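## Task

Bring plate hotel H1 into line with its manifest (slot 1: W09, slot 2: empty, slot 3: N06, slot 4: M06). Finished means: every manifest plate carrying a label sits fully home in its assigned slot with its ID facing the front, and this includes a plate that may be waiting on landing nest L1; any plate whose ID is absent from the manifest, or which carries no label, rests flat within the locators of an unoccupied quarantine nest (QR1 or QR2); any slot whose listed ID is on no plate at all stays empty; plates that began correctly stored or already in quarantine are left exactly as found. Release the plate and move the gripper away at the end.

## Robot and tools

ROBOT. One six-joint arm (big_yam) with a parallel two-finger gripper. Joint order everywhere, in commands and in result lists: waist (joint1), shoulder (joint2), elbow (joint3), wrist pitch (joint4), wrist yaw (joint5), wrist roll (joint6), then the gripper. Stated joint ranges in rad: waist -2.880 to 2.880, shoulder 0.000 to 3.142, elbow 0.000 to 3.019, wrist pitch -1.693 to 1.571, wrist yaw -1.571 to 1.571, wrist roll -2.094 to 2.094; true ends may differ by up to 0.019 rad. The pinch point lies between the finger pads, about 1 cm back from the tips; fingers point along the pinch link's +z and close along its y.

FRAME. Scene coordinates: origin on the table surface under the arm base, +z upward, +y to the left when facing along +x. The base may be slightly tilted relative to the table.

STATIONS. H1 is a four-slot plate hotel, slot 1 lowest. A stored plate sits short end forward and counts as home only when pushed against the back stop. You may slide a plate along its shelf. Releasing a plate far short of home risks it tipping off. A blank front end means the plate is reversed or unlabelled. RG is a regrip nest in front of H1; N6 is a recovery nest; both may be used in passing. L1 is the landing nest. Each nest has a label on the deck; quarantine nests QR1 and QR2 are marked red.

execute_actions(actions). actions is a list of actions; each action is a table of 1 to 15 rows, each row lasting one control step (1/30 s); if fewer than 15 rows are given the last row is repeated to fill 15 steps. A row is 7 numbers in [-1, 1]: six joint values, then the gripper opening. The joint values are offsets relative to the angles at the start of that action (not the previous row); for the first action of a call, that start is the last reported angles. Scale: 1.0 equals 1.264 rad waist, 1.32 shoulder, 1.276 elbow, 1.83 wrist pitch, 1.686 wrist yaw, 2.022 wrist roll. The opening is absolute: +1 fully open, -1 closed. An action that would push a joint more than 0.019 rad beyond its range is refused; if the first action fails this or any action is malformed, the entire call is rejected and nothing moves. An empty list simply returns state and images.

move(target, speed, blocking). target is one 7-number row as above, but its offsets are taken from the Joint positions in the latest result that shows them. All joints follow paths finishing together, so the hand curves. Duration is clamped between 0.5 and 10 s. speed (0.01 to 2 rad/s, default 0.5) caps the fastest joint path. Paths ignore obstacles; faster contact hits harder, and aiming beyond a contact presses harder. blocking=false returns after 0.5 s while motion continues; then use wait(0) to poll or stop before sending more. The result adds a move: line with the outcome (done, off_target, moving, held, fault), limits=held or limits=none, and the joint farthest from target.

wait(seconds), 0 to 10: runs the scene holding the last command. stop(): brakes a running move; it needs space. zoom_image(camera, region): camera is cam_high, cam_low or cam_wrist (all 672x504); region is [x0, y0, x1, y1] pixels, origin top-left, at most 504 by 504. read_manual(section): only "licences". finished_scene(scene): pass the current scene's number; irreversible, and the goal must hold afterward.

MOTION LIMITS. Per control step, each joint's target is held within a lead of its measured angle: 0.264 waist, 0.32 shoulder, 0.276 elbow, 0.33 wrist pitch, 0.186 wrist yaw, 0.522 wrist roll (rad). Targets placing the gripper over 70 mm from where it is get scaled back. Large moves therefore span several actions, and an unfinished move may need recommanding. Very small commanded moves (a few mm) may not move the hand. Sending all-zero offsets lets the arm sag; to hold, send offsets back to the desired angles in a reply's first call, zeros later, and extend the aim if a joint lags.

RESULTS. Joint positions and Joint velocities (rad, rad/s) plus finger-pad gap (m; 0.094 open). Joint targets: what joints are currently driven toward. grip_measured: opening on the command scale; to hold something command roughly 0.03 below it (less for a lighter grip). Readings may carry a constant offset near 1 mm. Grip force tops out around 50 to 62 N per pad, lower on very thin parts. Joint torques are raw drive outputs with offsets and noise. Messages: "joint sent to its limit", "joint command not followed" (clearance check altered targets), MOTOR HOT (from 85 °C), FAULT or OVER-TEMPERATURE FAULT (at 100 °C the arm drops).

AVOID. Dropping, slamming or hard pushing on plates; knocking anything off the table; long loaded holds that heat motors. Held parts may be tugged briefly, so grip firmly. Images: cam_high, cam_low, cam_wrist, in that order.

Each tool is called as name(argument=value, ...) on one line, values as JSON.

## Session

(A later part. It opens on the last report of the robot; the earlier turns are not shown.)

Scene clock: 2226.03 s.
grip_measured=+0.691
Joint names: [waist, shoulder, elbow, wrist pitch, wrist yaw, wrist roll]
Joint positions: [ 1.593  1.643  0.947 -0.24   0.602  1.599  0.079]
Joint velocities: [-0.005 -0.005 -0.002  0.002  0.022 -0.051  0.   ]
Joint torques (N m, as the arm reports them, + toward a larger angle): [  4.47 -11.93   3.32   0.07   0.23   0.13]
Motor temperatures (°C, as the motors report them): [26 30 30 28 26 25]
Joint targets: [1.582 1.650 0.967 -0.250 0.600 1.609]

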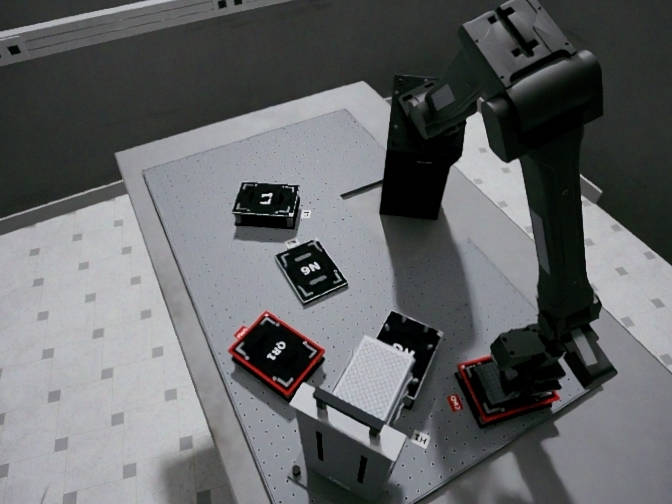

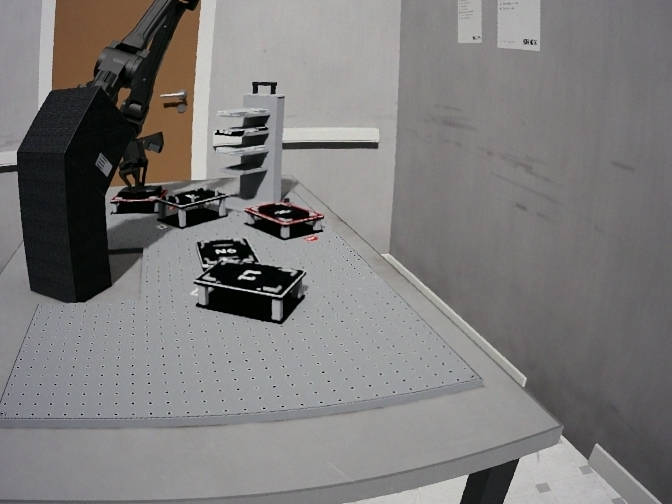

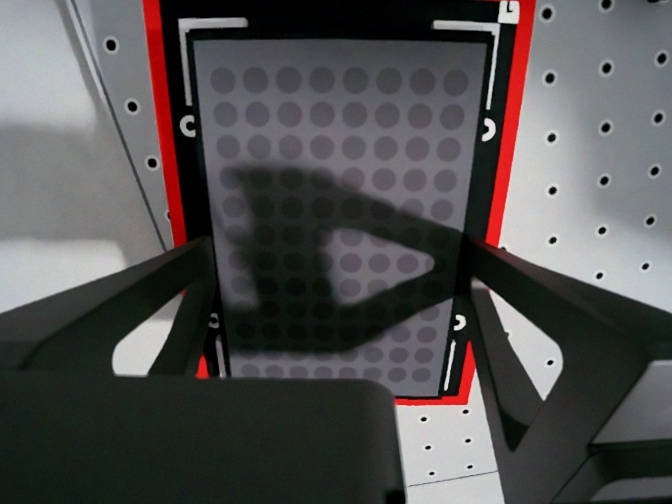

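execute_actions(actions=[[[-0.0091,0.0070,0.01646,-0.00546,-0.00119,0.005,0.645],[-0.0092,0.0078,0.01660,-0.00546,-0.00119,0.005,0.645],[-0.0093,0.0082,0.01687,-0.00546,-0.00119,0.005,0.645],[-0.0094,0.0088,0.01728,-0.00546,-0.00119,0.005,0.645],[-0.0096,0.0097,0.01789,-0.00546,-0.00119,0.005,0.645],[-0.0099,0.0106,0.01850,-0.00546,-0.00119,0.005,0.645],[-0.0101,0.0115,0.01911,-0.00546,-0.00119,0.005,0.645],[-0.0104,0.0124,0.01972,-0.00546,-0.00119,0.005,0.645],[-0.0105,0.0130,0.02013,-0.00546,-0.00119,0.005,0.645],[-0.0106,0.0135,0.02042,-0.00546,-0.00119,0.005,0.645],[-0.0107,0.01364,0.02054,-0.00546,-0.00119,0.005,0.645]]])

wait(seconds=0.3)

zoom_image(camera="cam_wrist", region=[150, 0, 540, 140])

zoom_image(camera="cam_wrist", region=[180, 270, 500, 420])

Scene clock: 2251.03 s.
grip_measured=+0.691
Joint names: [waist, shoulder, elbow, wrist pitch, wrist yaw, wrist roll]
Joint positions: [ 1.593  1.648  0.952 -0.241  0.602  1.599  0.079]
Joint velocities: [-0.005 -0.005 -0.017 -0.002 -0.037  0.081 -0.   ]
Joint torques (N m, as the arm reports them, + toward a larger angle): [  4.38 -11.75   3.44   0.     0.25   0.15]
Motor temperatures (°C, as the motors report them): [26 30 30 28 26 25]
Joint targets: [1.579 1.661 0.973 -0.250 0.600 1.609]

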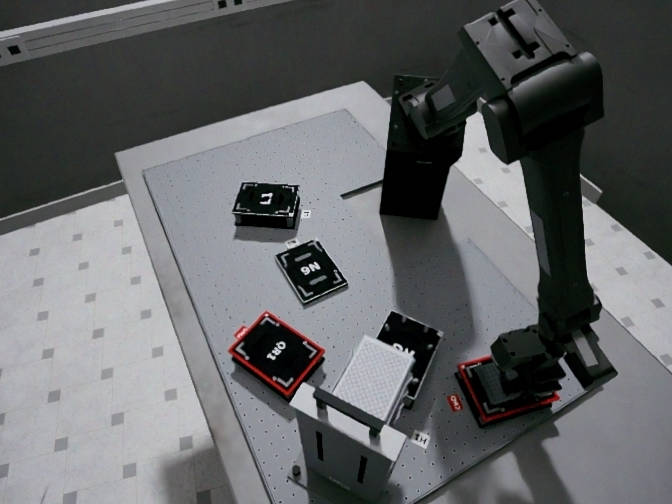

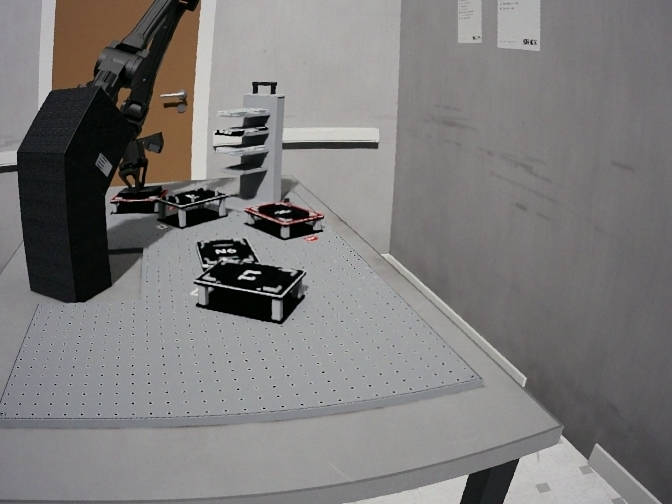

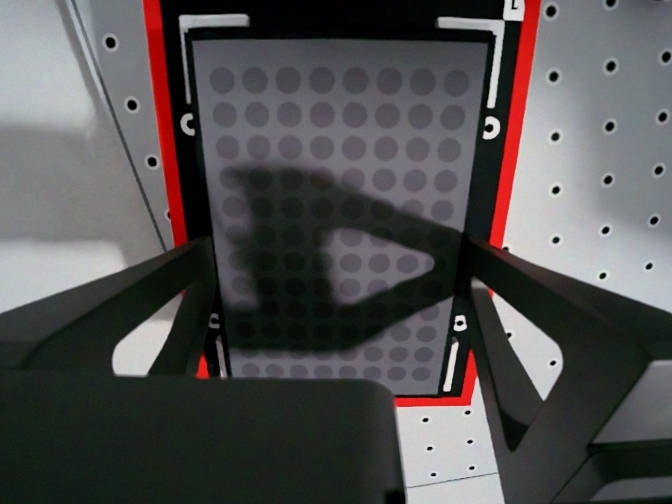

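Scene clock: 2251.33 s.
grip_measured=+0.691
Joint names: [waist, shoulder, elbow, wrist pitch, wrist yaw, wrist roll]
Joint positions: [ 1.593  1.648  0.952 -0.241  0.602  1.599  0.079]
Joint velocities: [-0.005 -0.005  0.002 -0.017 -0.007 -0.007 -0.001]
Joint torques (N m, as the arm reports them, + toward a larger angle): [  4.49 -11.55   3.46   0.05   0.25   0.14]
Motor temperatures (°C, as the motors report them): [26 30 30 28 26 25]
Joint targets: [1.579 1.661 0.973 -0.250 0.600 1.609]
wait: 0.30 s; at rest by 0.17 s

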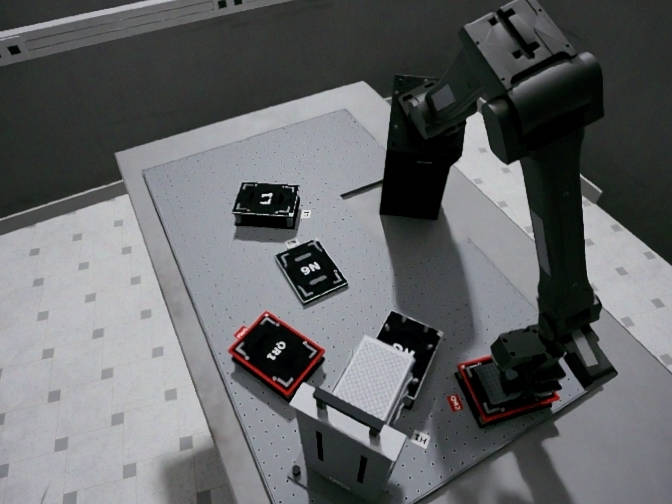

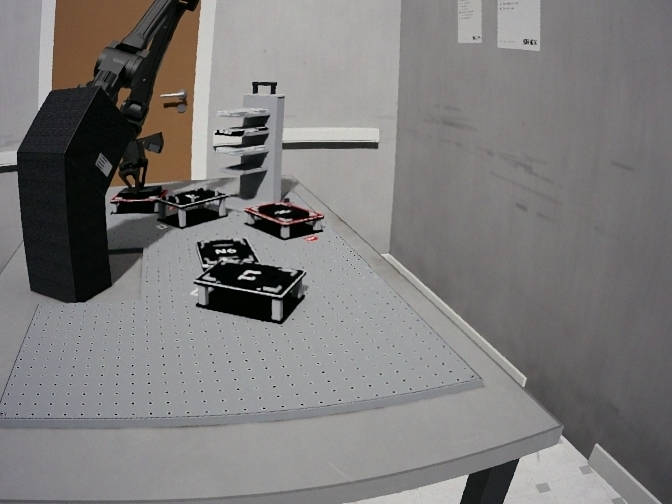

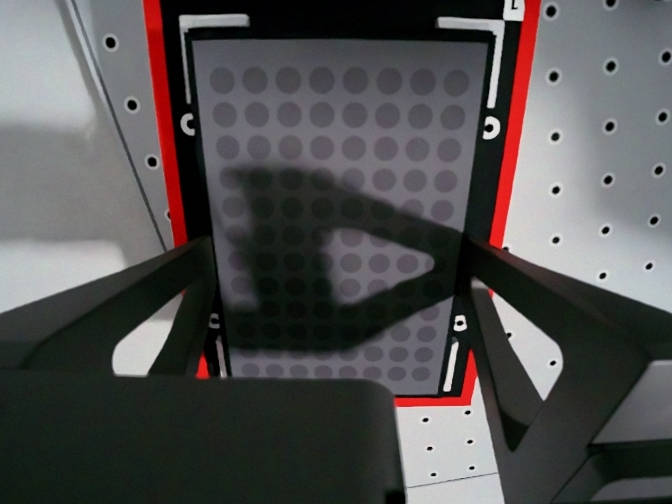

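Region (150, 0, 540, 140) of cam_wrist's 672x504 image, scaled by 1.292, with more detail than that image has; it fills the top 181 rows of this view, and the rest is white.

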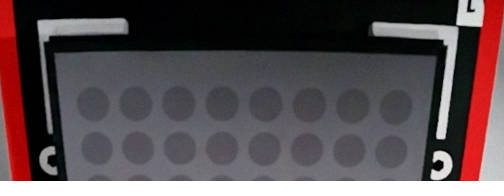

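Region (180, 270, 500, 420) of cam_wrist's 672x504 image, scaled by 1.575, with more detail than that image has; it fills the top 236 rows of this view, and the rest is white.

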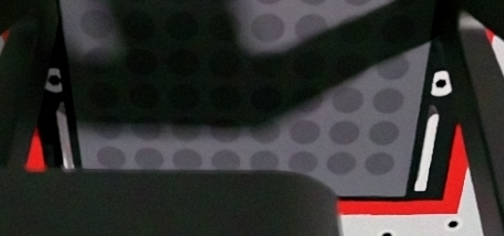

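execute_actions(actions=[[[-0.0095,0.0076,0.01646,-0.0052,-0.00119,0.005,0.645],[-0.0095,0.0076,0.01646,-0.0056,-0.00119,0.005,0.645],[-0.0095,0.0076,0.01646,-0.0060,-0.00119,0.005,0.645],[-0.0095,0.0076,0.01646,-0.0064,-0.00119,0.005,0.645],[-0.0095,0.0076,0.01646,-0.0068,-0.00119,0.005,0.645]]])

zoom_image(camera="cam_wrist", region=[150, 0, 540, 140])

zoom_image(camera="cam_wrist", region=[180, 270, 500, 420])

Scene clock: 2264.07 s.
grip_measured=+0.691
Joint names: [waist, shoulder, elbow, wrist pitch, wrist yaw, wrist roll]
Joint positions: [ 1.593  1.648  0.952 -0.242  0.601  1.599  0.079]
Joint velocities: [-0.015  0.005 -0.027  0.002 -0.066 -0.007  0.   ]
Joint torques (N m, as the arm reports them, + toward a larger angle): [  4.6  -12.1    3.43   0.01   0.21   0.12]
Motor temperatures (°C, as the motors report them): [26 30 30 28 26 25]
Joint targets: [1.581 1.658 0.973 -0.253 0.600 1.609]

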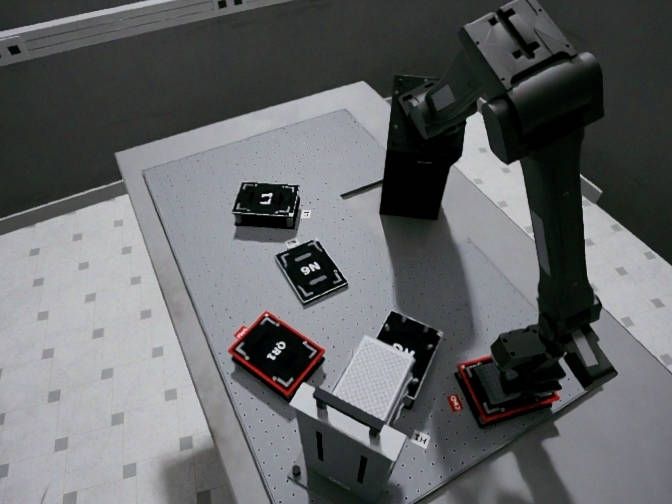

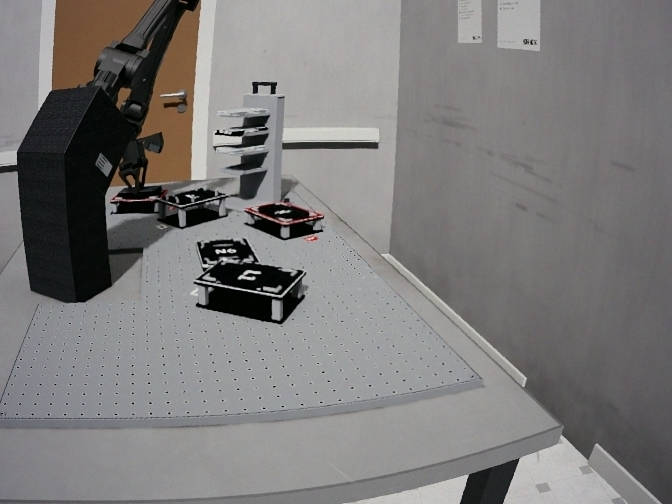

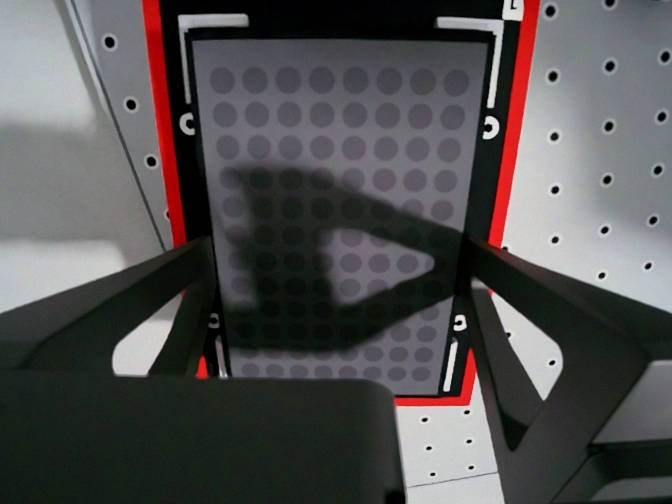

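Region (150, 0, 540, 140) of cam_wrist's 672x504 image, scaled by 1.292, with more detail than that image has; it fills the top 181 rows of this view, and the rest is white.

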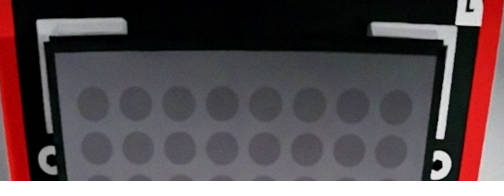

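Region (180, 270, 500, 420) of cam_wrist's 672x504 image, scaled by 1.575, with more detail than that image has; it fills the top 236 rows of this view, and the rest is white.

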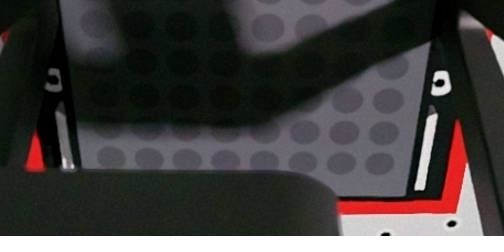

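execute_actions(actions=[[[-0.0095,0.0080,0.01646,-0.0060,-0.0006,0.0055,0.645],[-0.0095,0.0085,0.01646,-0.0060,-0.0006,0.0060,0.645],[-0.0095,0.0090,0.01646,-0.0060,-0.0006,0.0065,0.645],[-0.0095,0.0095,0.01646,-0.0060,-0.0006,0.0068,0.645],[-0.0095,0.0100,0.01646,-0.0060,-0.0006,0.0070,0.645],[-0.0095,0.0104,0.01646,-0.0060,-0.0006,0.0070,0.645]]])

zoom_image(camera="cam_wrist", region=[150, 0, 540, 140])

zoom_image(camera="cam_wrist", region=[180, 270, 500, 420])

Scene clock: 2273.87 s.
grip_measured=+0.691
Joint names: [waist, shoulder, elbow, wrist pitch, wrist yaw, wrist roll]
Joint positions: [ 1.593  1.648  0.952 -0.242  0.601  1.599  0.079]
Joint velocities: [-0.005 -0.005 -0.017  0.002 -0.007  0.037  0.001]
Joint torques (N m, as the arm reports them, + toward a larger angle): [  4.63 -11.33   3.45   0.04   0.26   0.17]
Motor temperatures (°C, as the motors report them): [26 30 30 28 26 25]
Joint targets: [1.581 1.662 0.973 -0.253 0.600 1.612]

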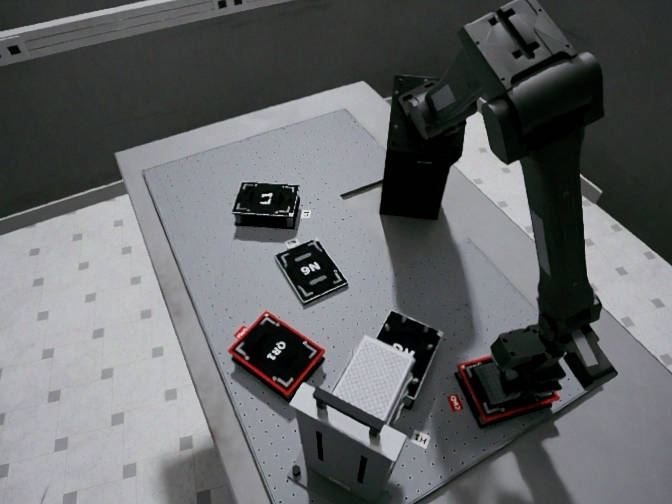

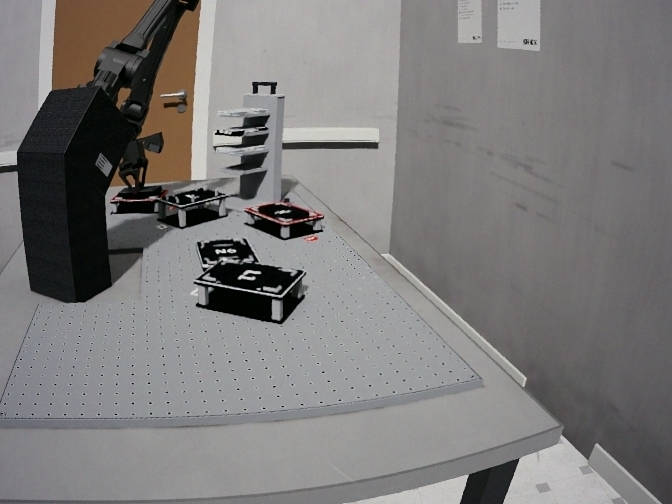

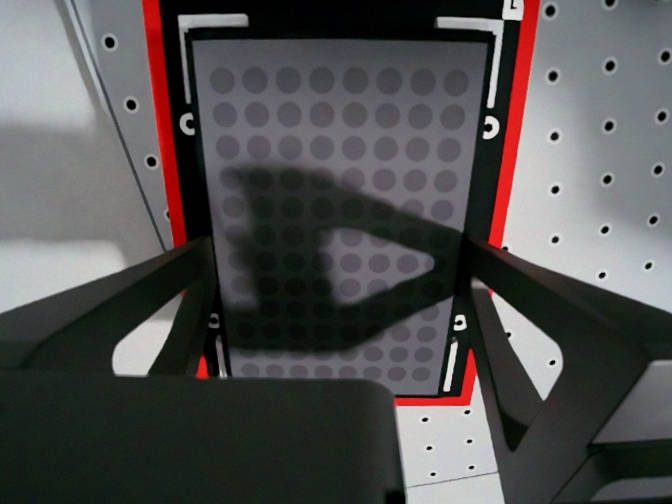

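Region (150, 0, 540, 140) of cam_wrist's 672x504 image, scaled by 1.292, with more detail than that image has; it fills the top 181 rows of this view, and the rest is white.

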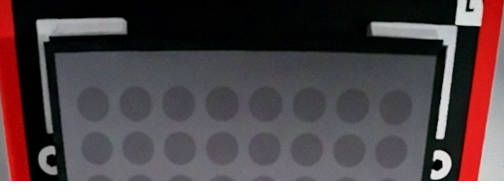

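Region (180, 270, 500, 420) of cam_wrist's 672x504 image, scaled by 1.575, with more detail than that image has; it fills the top 236 rows of this view, and the rest is white.

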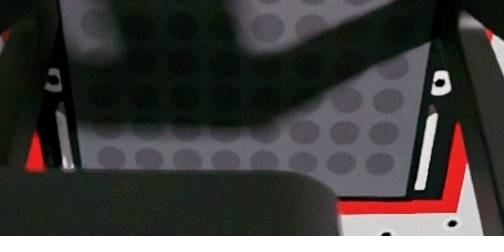

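zoom_image(camera="cam_low", region=[100, 170, 180, 220])

zoom_image(camera="cam_high", region=[450, 350, 570, 430])

Region (100, 170, 180, 220) of cam_low's 672x504 image, scaled by 6.300, with more detail than that image has; it fills the top 315 rows of this view, and the rest is white.

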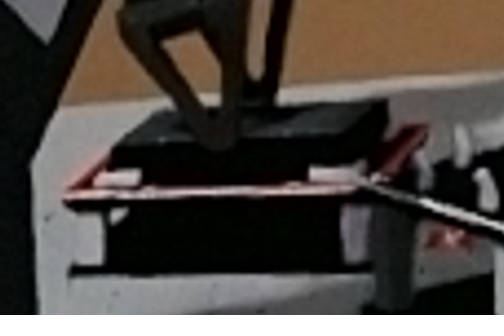

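Region (450, 350, 570, 430) of cam_high's 672x504 image, scaled by 4.200, with more detail than that image has.

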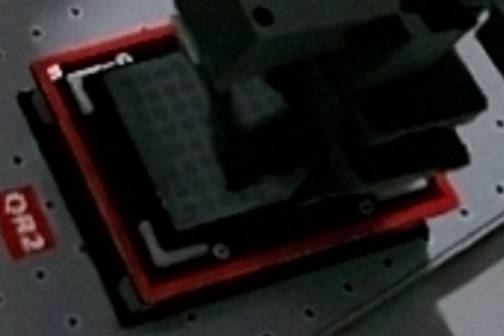

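execute_actions(actions=[[[-0.0095,0.004,0.01646,-0.0060,-0.0006,0.0070,0.645],[-0.0095,0.002,0.01646,-0.0062,-0.0006,0.0075,0.645],[-0.0095,0.002,0.01646,-0.0064,-0.0006,0.0080,0.645],[-0.0095,0.002,0.01646,-0.0066,-0.0006,0.0085,0.645],[-0.0095,0.002,0.01646,-0.0068,-0.0006,0.0090,0.645],[-0.0095,0.002,0.01646,-0.0068,-0.0006,0.0095,0.645]]])

zoom_image(camera="cam_wrist", region=[150, 0, 540, 140])

zoom_image(camera="cam_wrist", region=[180, 270, 500, 420])

Scene clock: 2285.23 s.
grip_measured=+0.691
Joint names: [waist, shoulder, elbow, wrist pitch, wrist yaw, wrist roll]
Joint positions: [ 1.593  1.648  0.952 -0.242  0.6    1.604  0.079]
Joint velocities: [ 0.005  0.005  0.017 -0.012 -0.007 -0.095 -0.   ]
Joint torques (N m, as the arm reports them, + toward a larger angle): [  5.05 -12.24   3.35  -0.01   0.28   0.16]
Motor temperatures (°C, as the motors report them): [26 30 30 28 26 25]
Joint targets: [1.581 1.651 0.973 -0.255 0.600 1.618]

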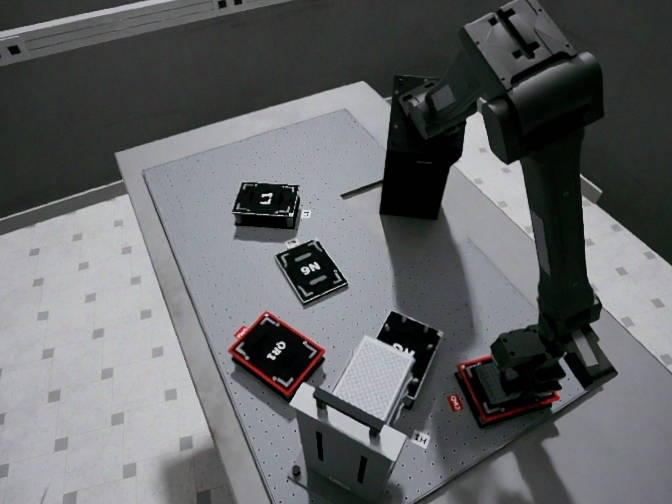

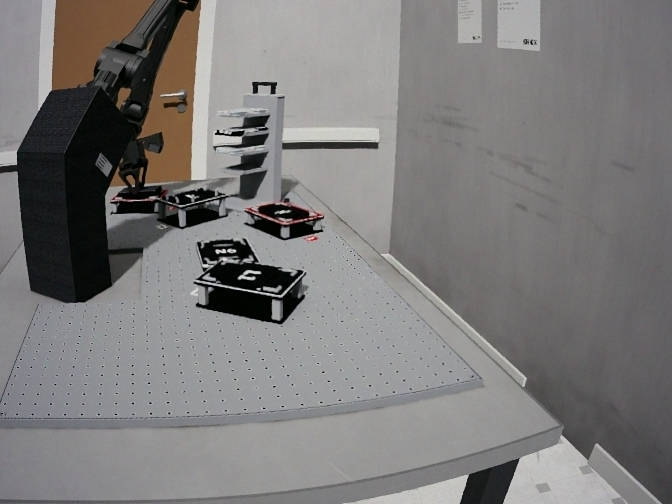

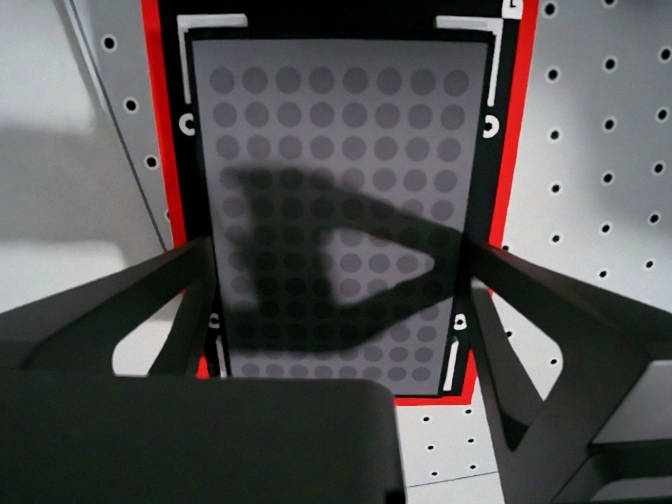

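Region (150, 0, 540, 140) of cam_wrist's 672x504 image, scaled by 1.292, with more detail than that image has; it fills the top 181 rows of this view, and the rest is white.

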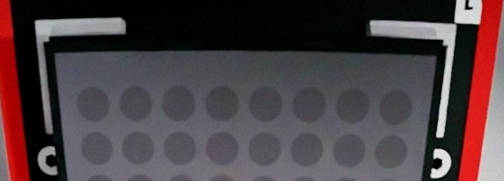

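Region (180, 270, 500, 420) of cam_wrist's 672x504 image, scaled by 1.575, with more detail than that image has; it fills the top 236 rows of this view, and the rest is white.

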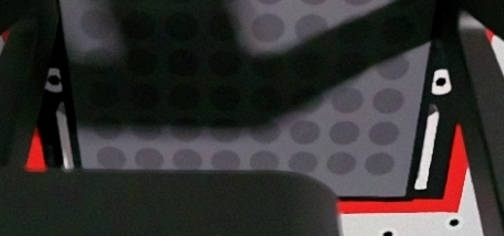

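execute_actions(actions=[[[-0.0097,0.0060,0.01646,-0.0050,-0.0012,0.005,0.645],[-0.0099,0.0076,0.01646,-0.0050,-0.0014,0.005,0.645],[-0.0101,0.0084,0.01646,-0.0050,-0.0016,0.005,0.645],[-0.0103,0.0092,0.01646,-0.0050,-0.0018,0.005,0.645],[-0.0105,0.0100,0.01646,-0.0050,-0.0020,0.005,0.645],[-0.0107,0.0107,0.01680,-0.0050,-0.0022,0.005,0.645],[-0.0109,0.0114,0.01720,-0.0050,-0.0024,0.005,0.645],[-0.0111,0.0120,0.01760,-0.0050,-0.0026,0.005,0.645],[-0.0113,0.0126,0.01800,-0.0050,-0.0028,0.005,0.645],[-0.0115,0.0131,0.01840,-0.0050,-0.0030,0.005,0.645],[-0.0117,0.0136,0.01880,-0.0050,-0.0032,0.005,0.645],[-0.0119,0.0140,0.01920,-0.0050,-0.0034,0.005,0.645],[-0.0119,0.0144,0.01950,-0.0050,-0.0036,0.005,0.645]]])

wait(seconds=0.3)

zoom_image(camera="cam_wrist", region=[150, 0, 540, 140])

zoom_image(camera="cam_wrist", region=[180, 270, 500, 420])

Scene clock: 2316.37 s.
grip_measured=+0.691
Joint names: [waist, shoulder, elbow, wrist pitch, wrist yaw, wrist roll]
Joint positions: [ 1.591  1.655  0.956 -0.242  0.596  1.604  0.079]
Joint velocities: [ 0.005  0.005  0.007 -0.017  0.066 -0.007 -0.   ]
Joint torques (N m, as the arm reports them, + toward a larger angle): [  4.37 -11.98   3.3    0.12   0.22   0.13]
Motor temperatures (°C, as the motors report them): [26 30 30 28 26 25]
Joint targets: [1.577 1.667 0.977 -0.251 0.595 1.614]

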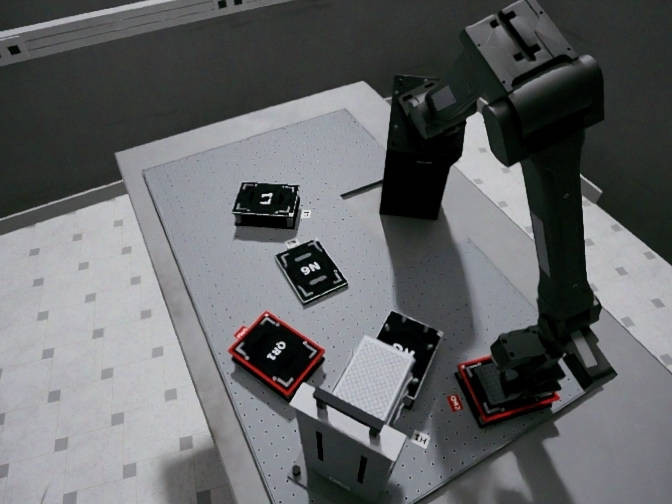

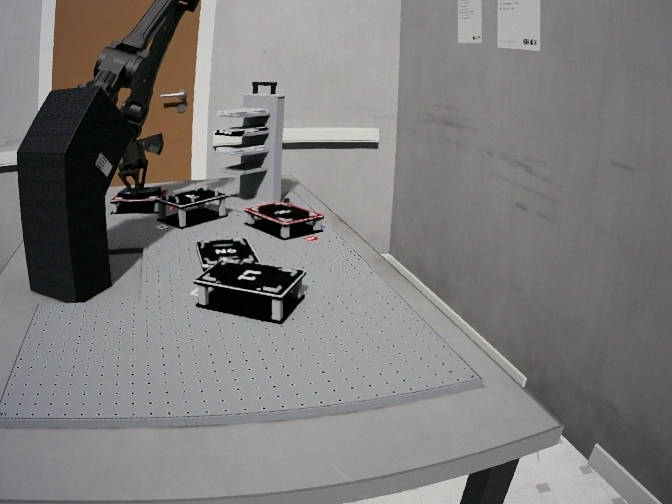

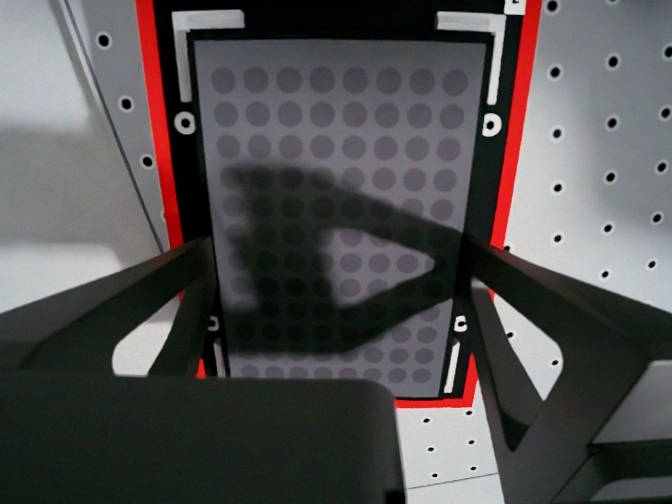

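Scene clock: 2316.67 s.
grip_measured=+0.691
Joint names: [waist, shoulder, elbow, wrist pitch, wrist yaw, wrist roll]
Joint positions: [ 1.591  1.655  0.956 -0.242  0.596  1.604  0.079]
Joint velocities: [-0.015 -0.005 -0.017 -0.022  0.037 -0.066  0.   ]
Joint torques (N m, as the arm reports them, + toward a larger angle): [  4.59 -11.73   3.47   0.     0.23   0.12]
Motor temperatures (°C, as the motors report them): [26 30 30 28 26 25]
Joint targets: [1.577 1.667 0.977 -0.251 0.594 1.614]
wait: 0.30 s; at rest by 0.17 s

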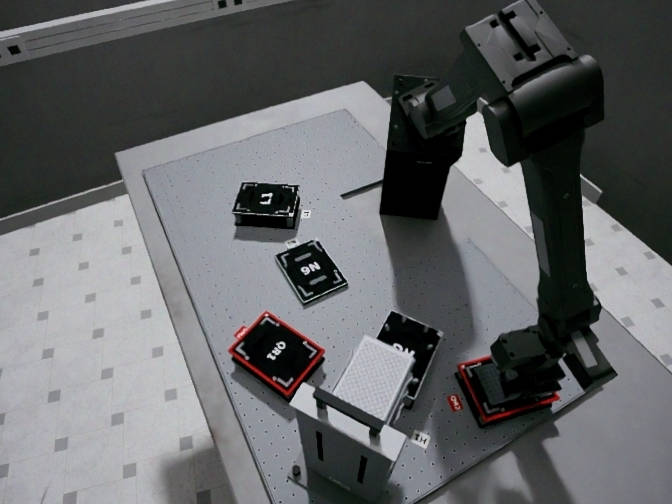

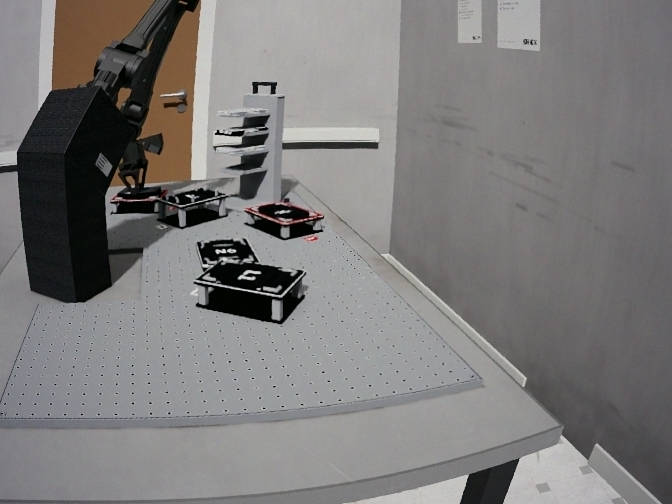

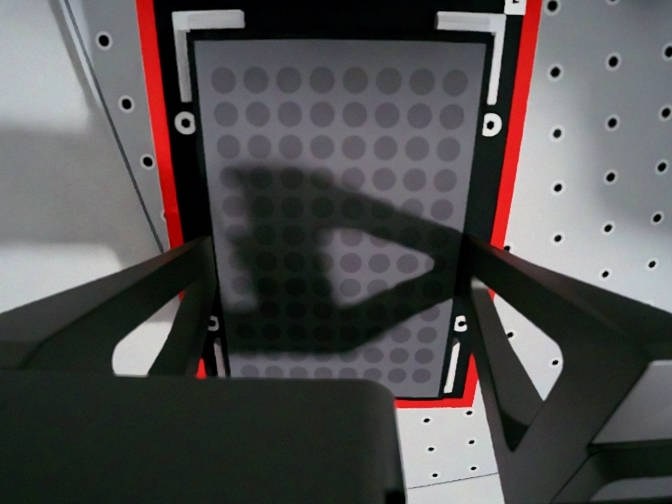

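Region (150, 0, 540, 140) of cam_wrist's 672x504 image, scaled by 1.292, with more detail than that image has; it fills the top 181 rows of this view, and the rest is white.

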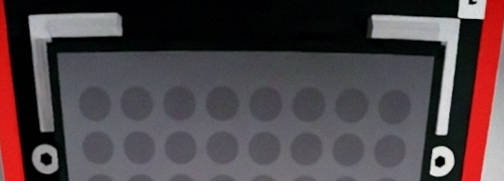

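Region (180, 270, 500, 420) of cam_wrist's 672x504 image, scaled by 1.575, with more detail than that image has; it fills the top 236 rows of this view, and the rest is white.

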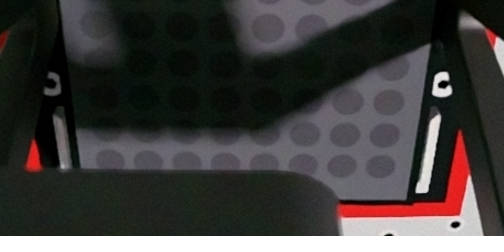

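zoom_image(camera="cam_low", region=[100, 170, 180, 220])

zoom_image(camera="cam_wrist", region=[150, 0, 270, 140])

zoom_image(camera="cam_wrist", region=[390, 300, 490, 420])

Region (100, 170, 180, 220) of cam_low's 672x504 image, scaled by 6.300, with more detail than that image has; it fills the top 315 rows of this view, and the rest is white.

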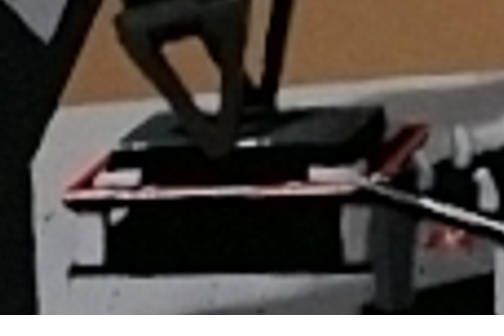

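Region (150, 0, 270, 140) of cam_wrist's 672x504 image, scaled by 3.600, with more detail than that image has; it fills the left 432 columns of this view, and the rest is white.

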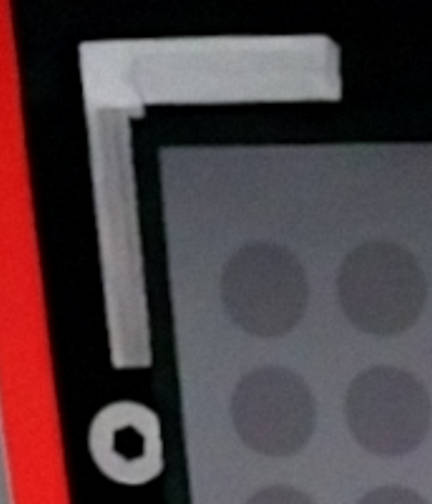

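Region (390, 300, 490, 420) of cam_wrist's 672x504 image, scaled by 4.200, with more detail than that image has.

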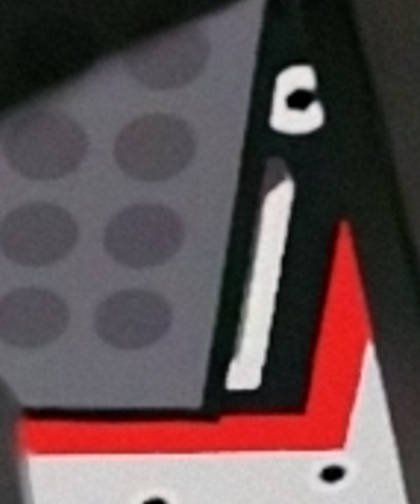

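execute_actions(actions=[[[-0.0113,0.0091,0.01646,-0.0050,-0.0012,0.005,0.645],[-0.0117,0.0094,0.01646,-0.0050,-0.0012,0.005,0.645],[-0.0121,0.0097,0.01660,-0.0050,-0.0012,0.005,0.645],[-0.0125,0.0100,0.01680,-0.0050,-0.0012,0.005,0.645],[-0.0129,0.0103,0.01700,-0.0050,-0.0012,0.005,0.645],[-0.0132,0.0106,0.01720,-0.0050,-0.0012,0.005,0.645],[-0.0134,0.0109,0.01740,-0.0050,-0.0012,0.005,0.645],[-0.0134,0.0112,0.01760,-0.0050,-0.0012,0.005,0.645]]])

zoom_image(camera="cam_wrist", region=[150, 0, 540, 140])

zoom_image(camera="cam_wrist", region=[180, 270, 500, 420])

Scene clock: 2332.63 s.
grip_measured=+0.691
Joint names: [waist, shoulder, elbow, wrist pitch, wrist yaw, wrist roll]
Joint positions: [ 1.591  1.655  0.956 -0.242  0.596  1.604  0.079]
Joint velocities: [-0.015  0.005  0.017 -0.002 -0.022 -0.022  0.   ]
Joint torques (N m, as the arm reports them, + toward a larger angle): [  4.42 -11.42   3.57   0.     0.22   0.12]
Motor temperatures (°C, as the motors report them): [26 30 30 28 26 25]
Joint targets: [1.574 1.670 0.978 -0.251 0.594 1.614]

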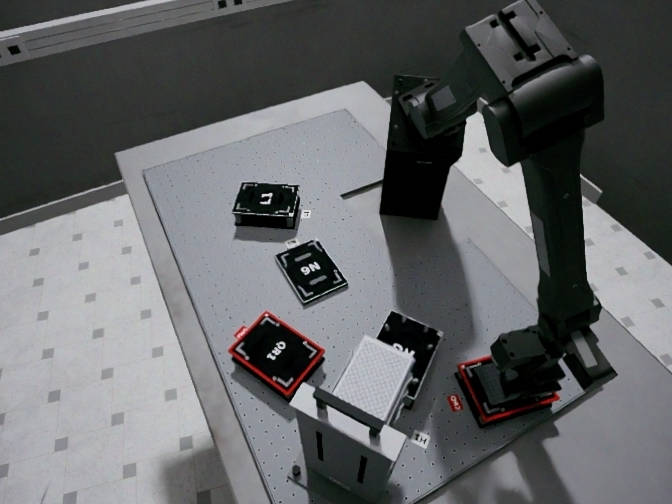

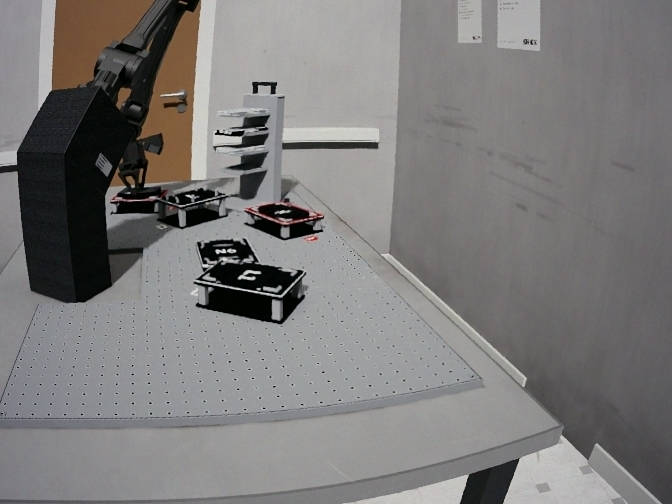

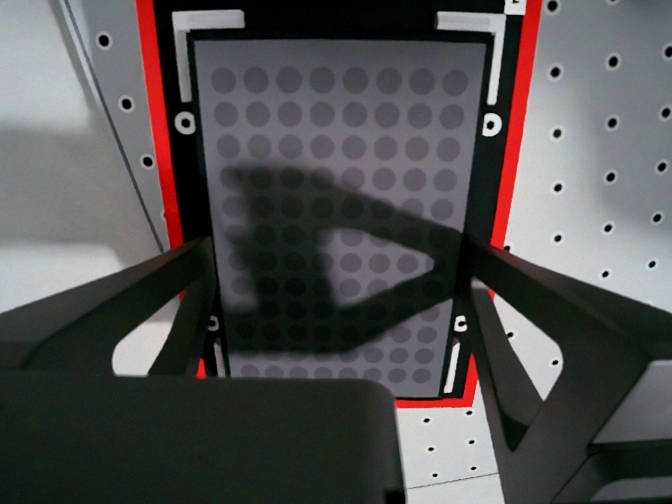

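Region (150, 0, 540, 140) of cam_wrist's 672x504 image, scaled by 1.292, with more detail than that image has; it fills the top 181 rows of this view, and the rest is white.

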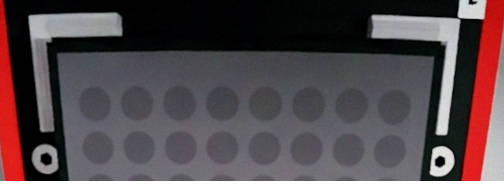

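Region (180, 270, 500, 420) of cam_wrist's 672x504 image, scaled by 1.575, with more detail than that image has; it fills the top 236 rows of this view, and the rest is white.

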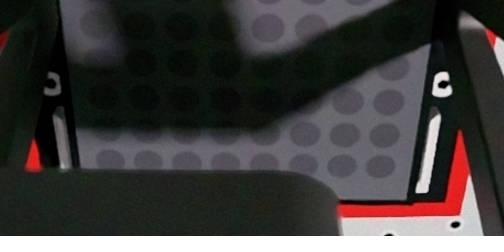

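execute_actions(actions=[[[-0.008,0.006,0.0140,-0.002,0.0,0.002,0.65],[-0.005,0.003,0.0125,0.0,0.0,0.0,0.66],[-0.005,0.003,0.0125,0.0,0.0,0.0,0.67],[-0.005,0.003,0.0125,0.0,0.0,0.0,0.68],[-0.005,0.003,0.0125,0.0,0.0,0.0,0.69],[-0.005,0.003,0.0125,0.0,0.0,0.0,0.70],[-0.005,0.003,0.0125,0.0,0.0,0.0,0.71],[-0.005,0.003,0.0125,0.0,0.0,0.0,0.72],[-0.005,0.003,0.0125,0.0,0.0,0.0,0.73],[-0.005,0.003,0.0125,0.0,0.0,0.0,0.74],[-0.005,0.003,0.0125,0.0,0.0,0.0,0.75],[-0.005,0.003,0.0125,0.0,0.0,0.0,0.76]]])

wait(seconds=0.4)

zoom_image(camera="cam_wrist", region=[150, 0, 540, 140])

zoom_image(camera="cam_wrist", region=[180, 270, 500, 420])

zoom_image(camera="cam_low", region=[100, 170, 180, 220])

Scene clock: 2344.57 s.
grip_measured=+0.758
Joint names: [waist, shoulder, elbow, wrist pitch, wrist yaw, wrist roll]
Joint positions: [ 1.591  1.655  0.956 -0.242  0.596  1.604  0.083]
Joint velocities: [-0.005  0.005  0.007  0.002 -0.066  0.022  0.001]
Joint torques (N m, as the arm reports them, + toward a larger angle): [  5.07 -12.12   3.03   0.45   0.33   0.04]
Motor temperatures (°C, as the motors report them): [26 30 30 28 26 25]
Joint targets: [1.584 1.659 0.972 -0.242 0.596 1.604]

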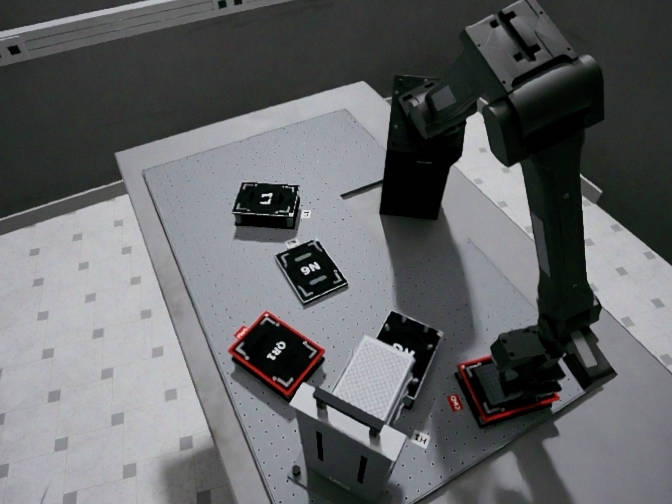

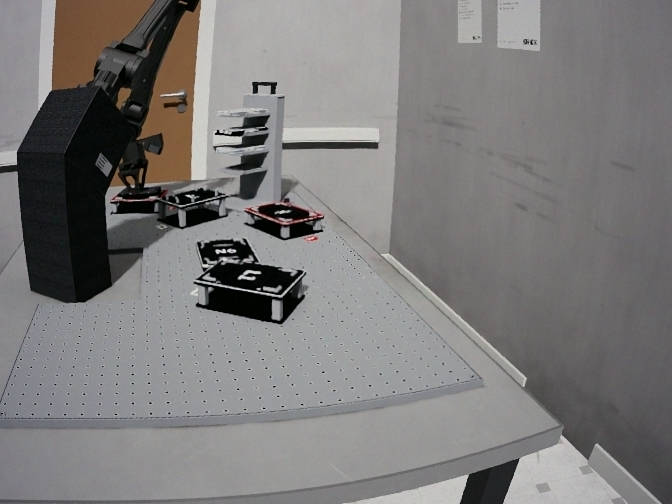

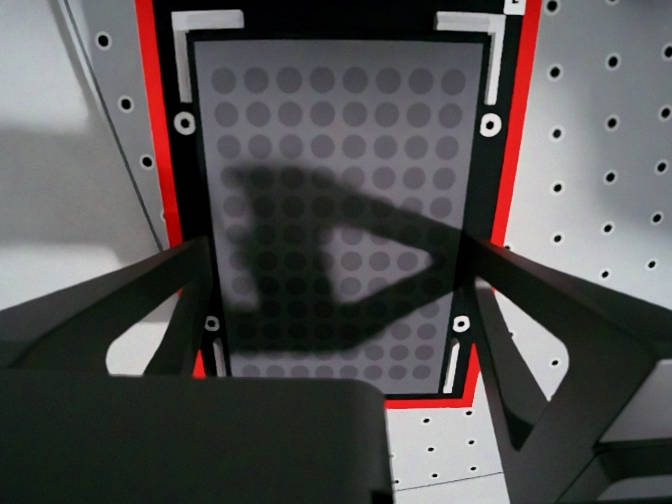

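Scene clock: 2344.97 s.
grip_measured=+0.758
Joint names: [waist, shoulder, elbow, wrist pitch, wrist yaw, wrist roll]
Joint positions: [ 1.591  1.655  0.956 -0.242  0.596  1.604  0.083]
Joint velocities: [ 0.005 -0.005  0.002  0.002 -0.022 -0.007  0.001]
Joint torques (N m, as the arm reports them, + toward a larger angle): [  5.16 -12.45   3.03   0.47   0.31   0.06]
Motor temperatures (°C, as the motors report them): [26 30 30 28 26 25]
Joint targets: [1.584 1.659 0.972 -0.242 0.596 1.604]
wait: 0.40 s; at rest by 0.17 s

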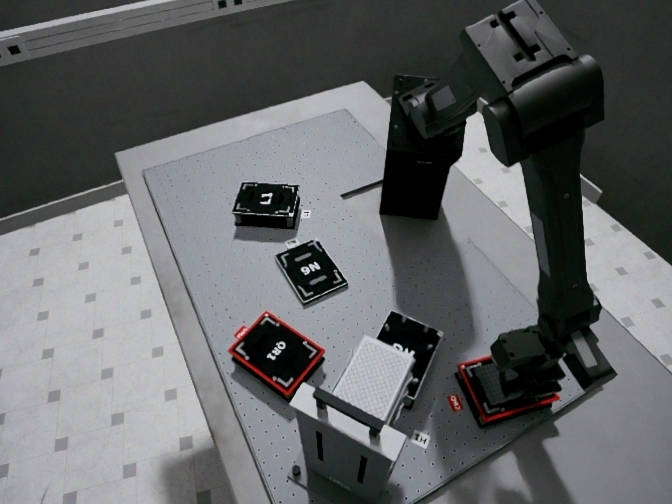

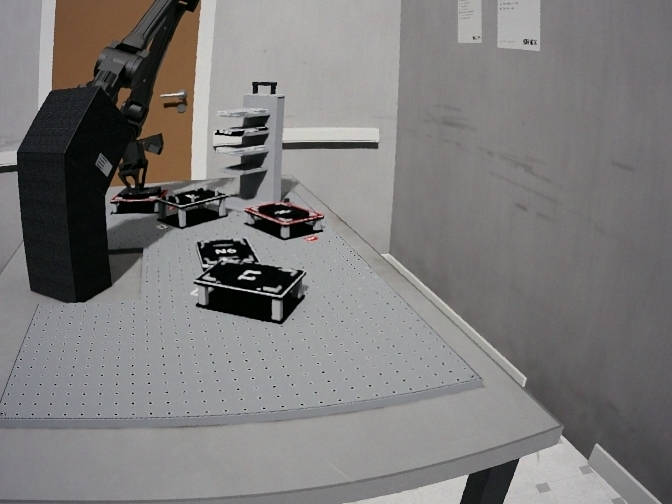

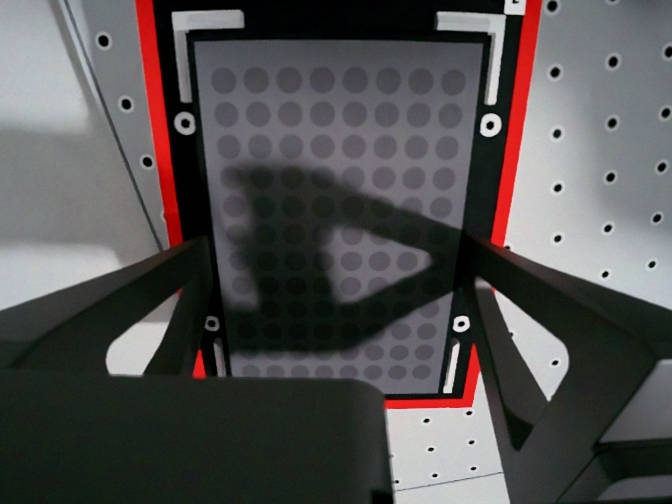

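Region (150, 0, 540, 140) of cam_wrist's 672x504 image, scaled by 1.292, with more detail than that image has; it fills the top 181 rows of this view, and the rest is white.

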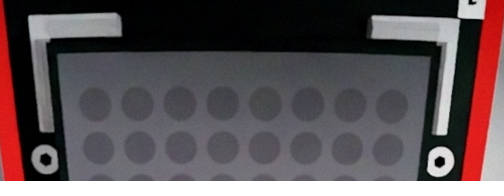

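Region (180, 270, 500, 420) of cam_wrist's 672x504 image, scaled by 1.575, with more detail than that image has; it fills the top 236 rows of this view, and the rest is white.

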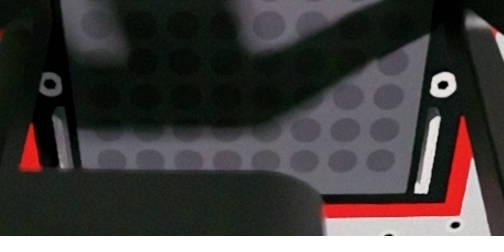

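Region (100, 170, 180, 220) of cam_low's 672x504 image, scaled by 6.300, with more detail than that image has; it fills the top 315 rows of this view, and the rest is white.

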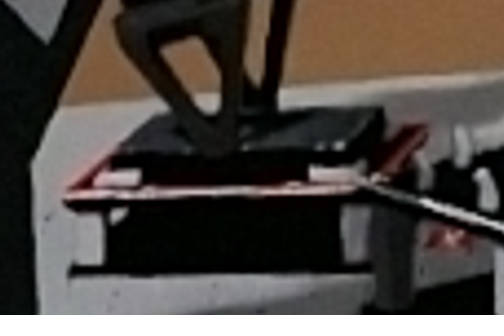

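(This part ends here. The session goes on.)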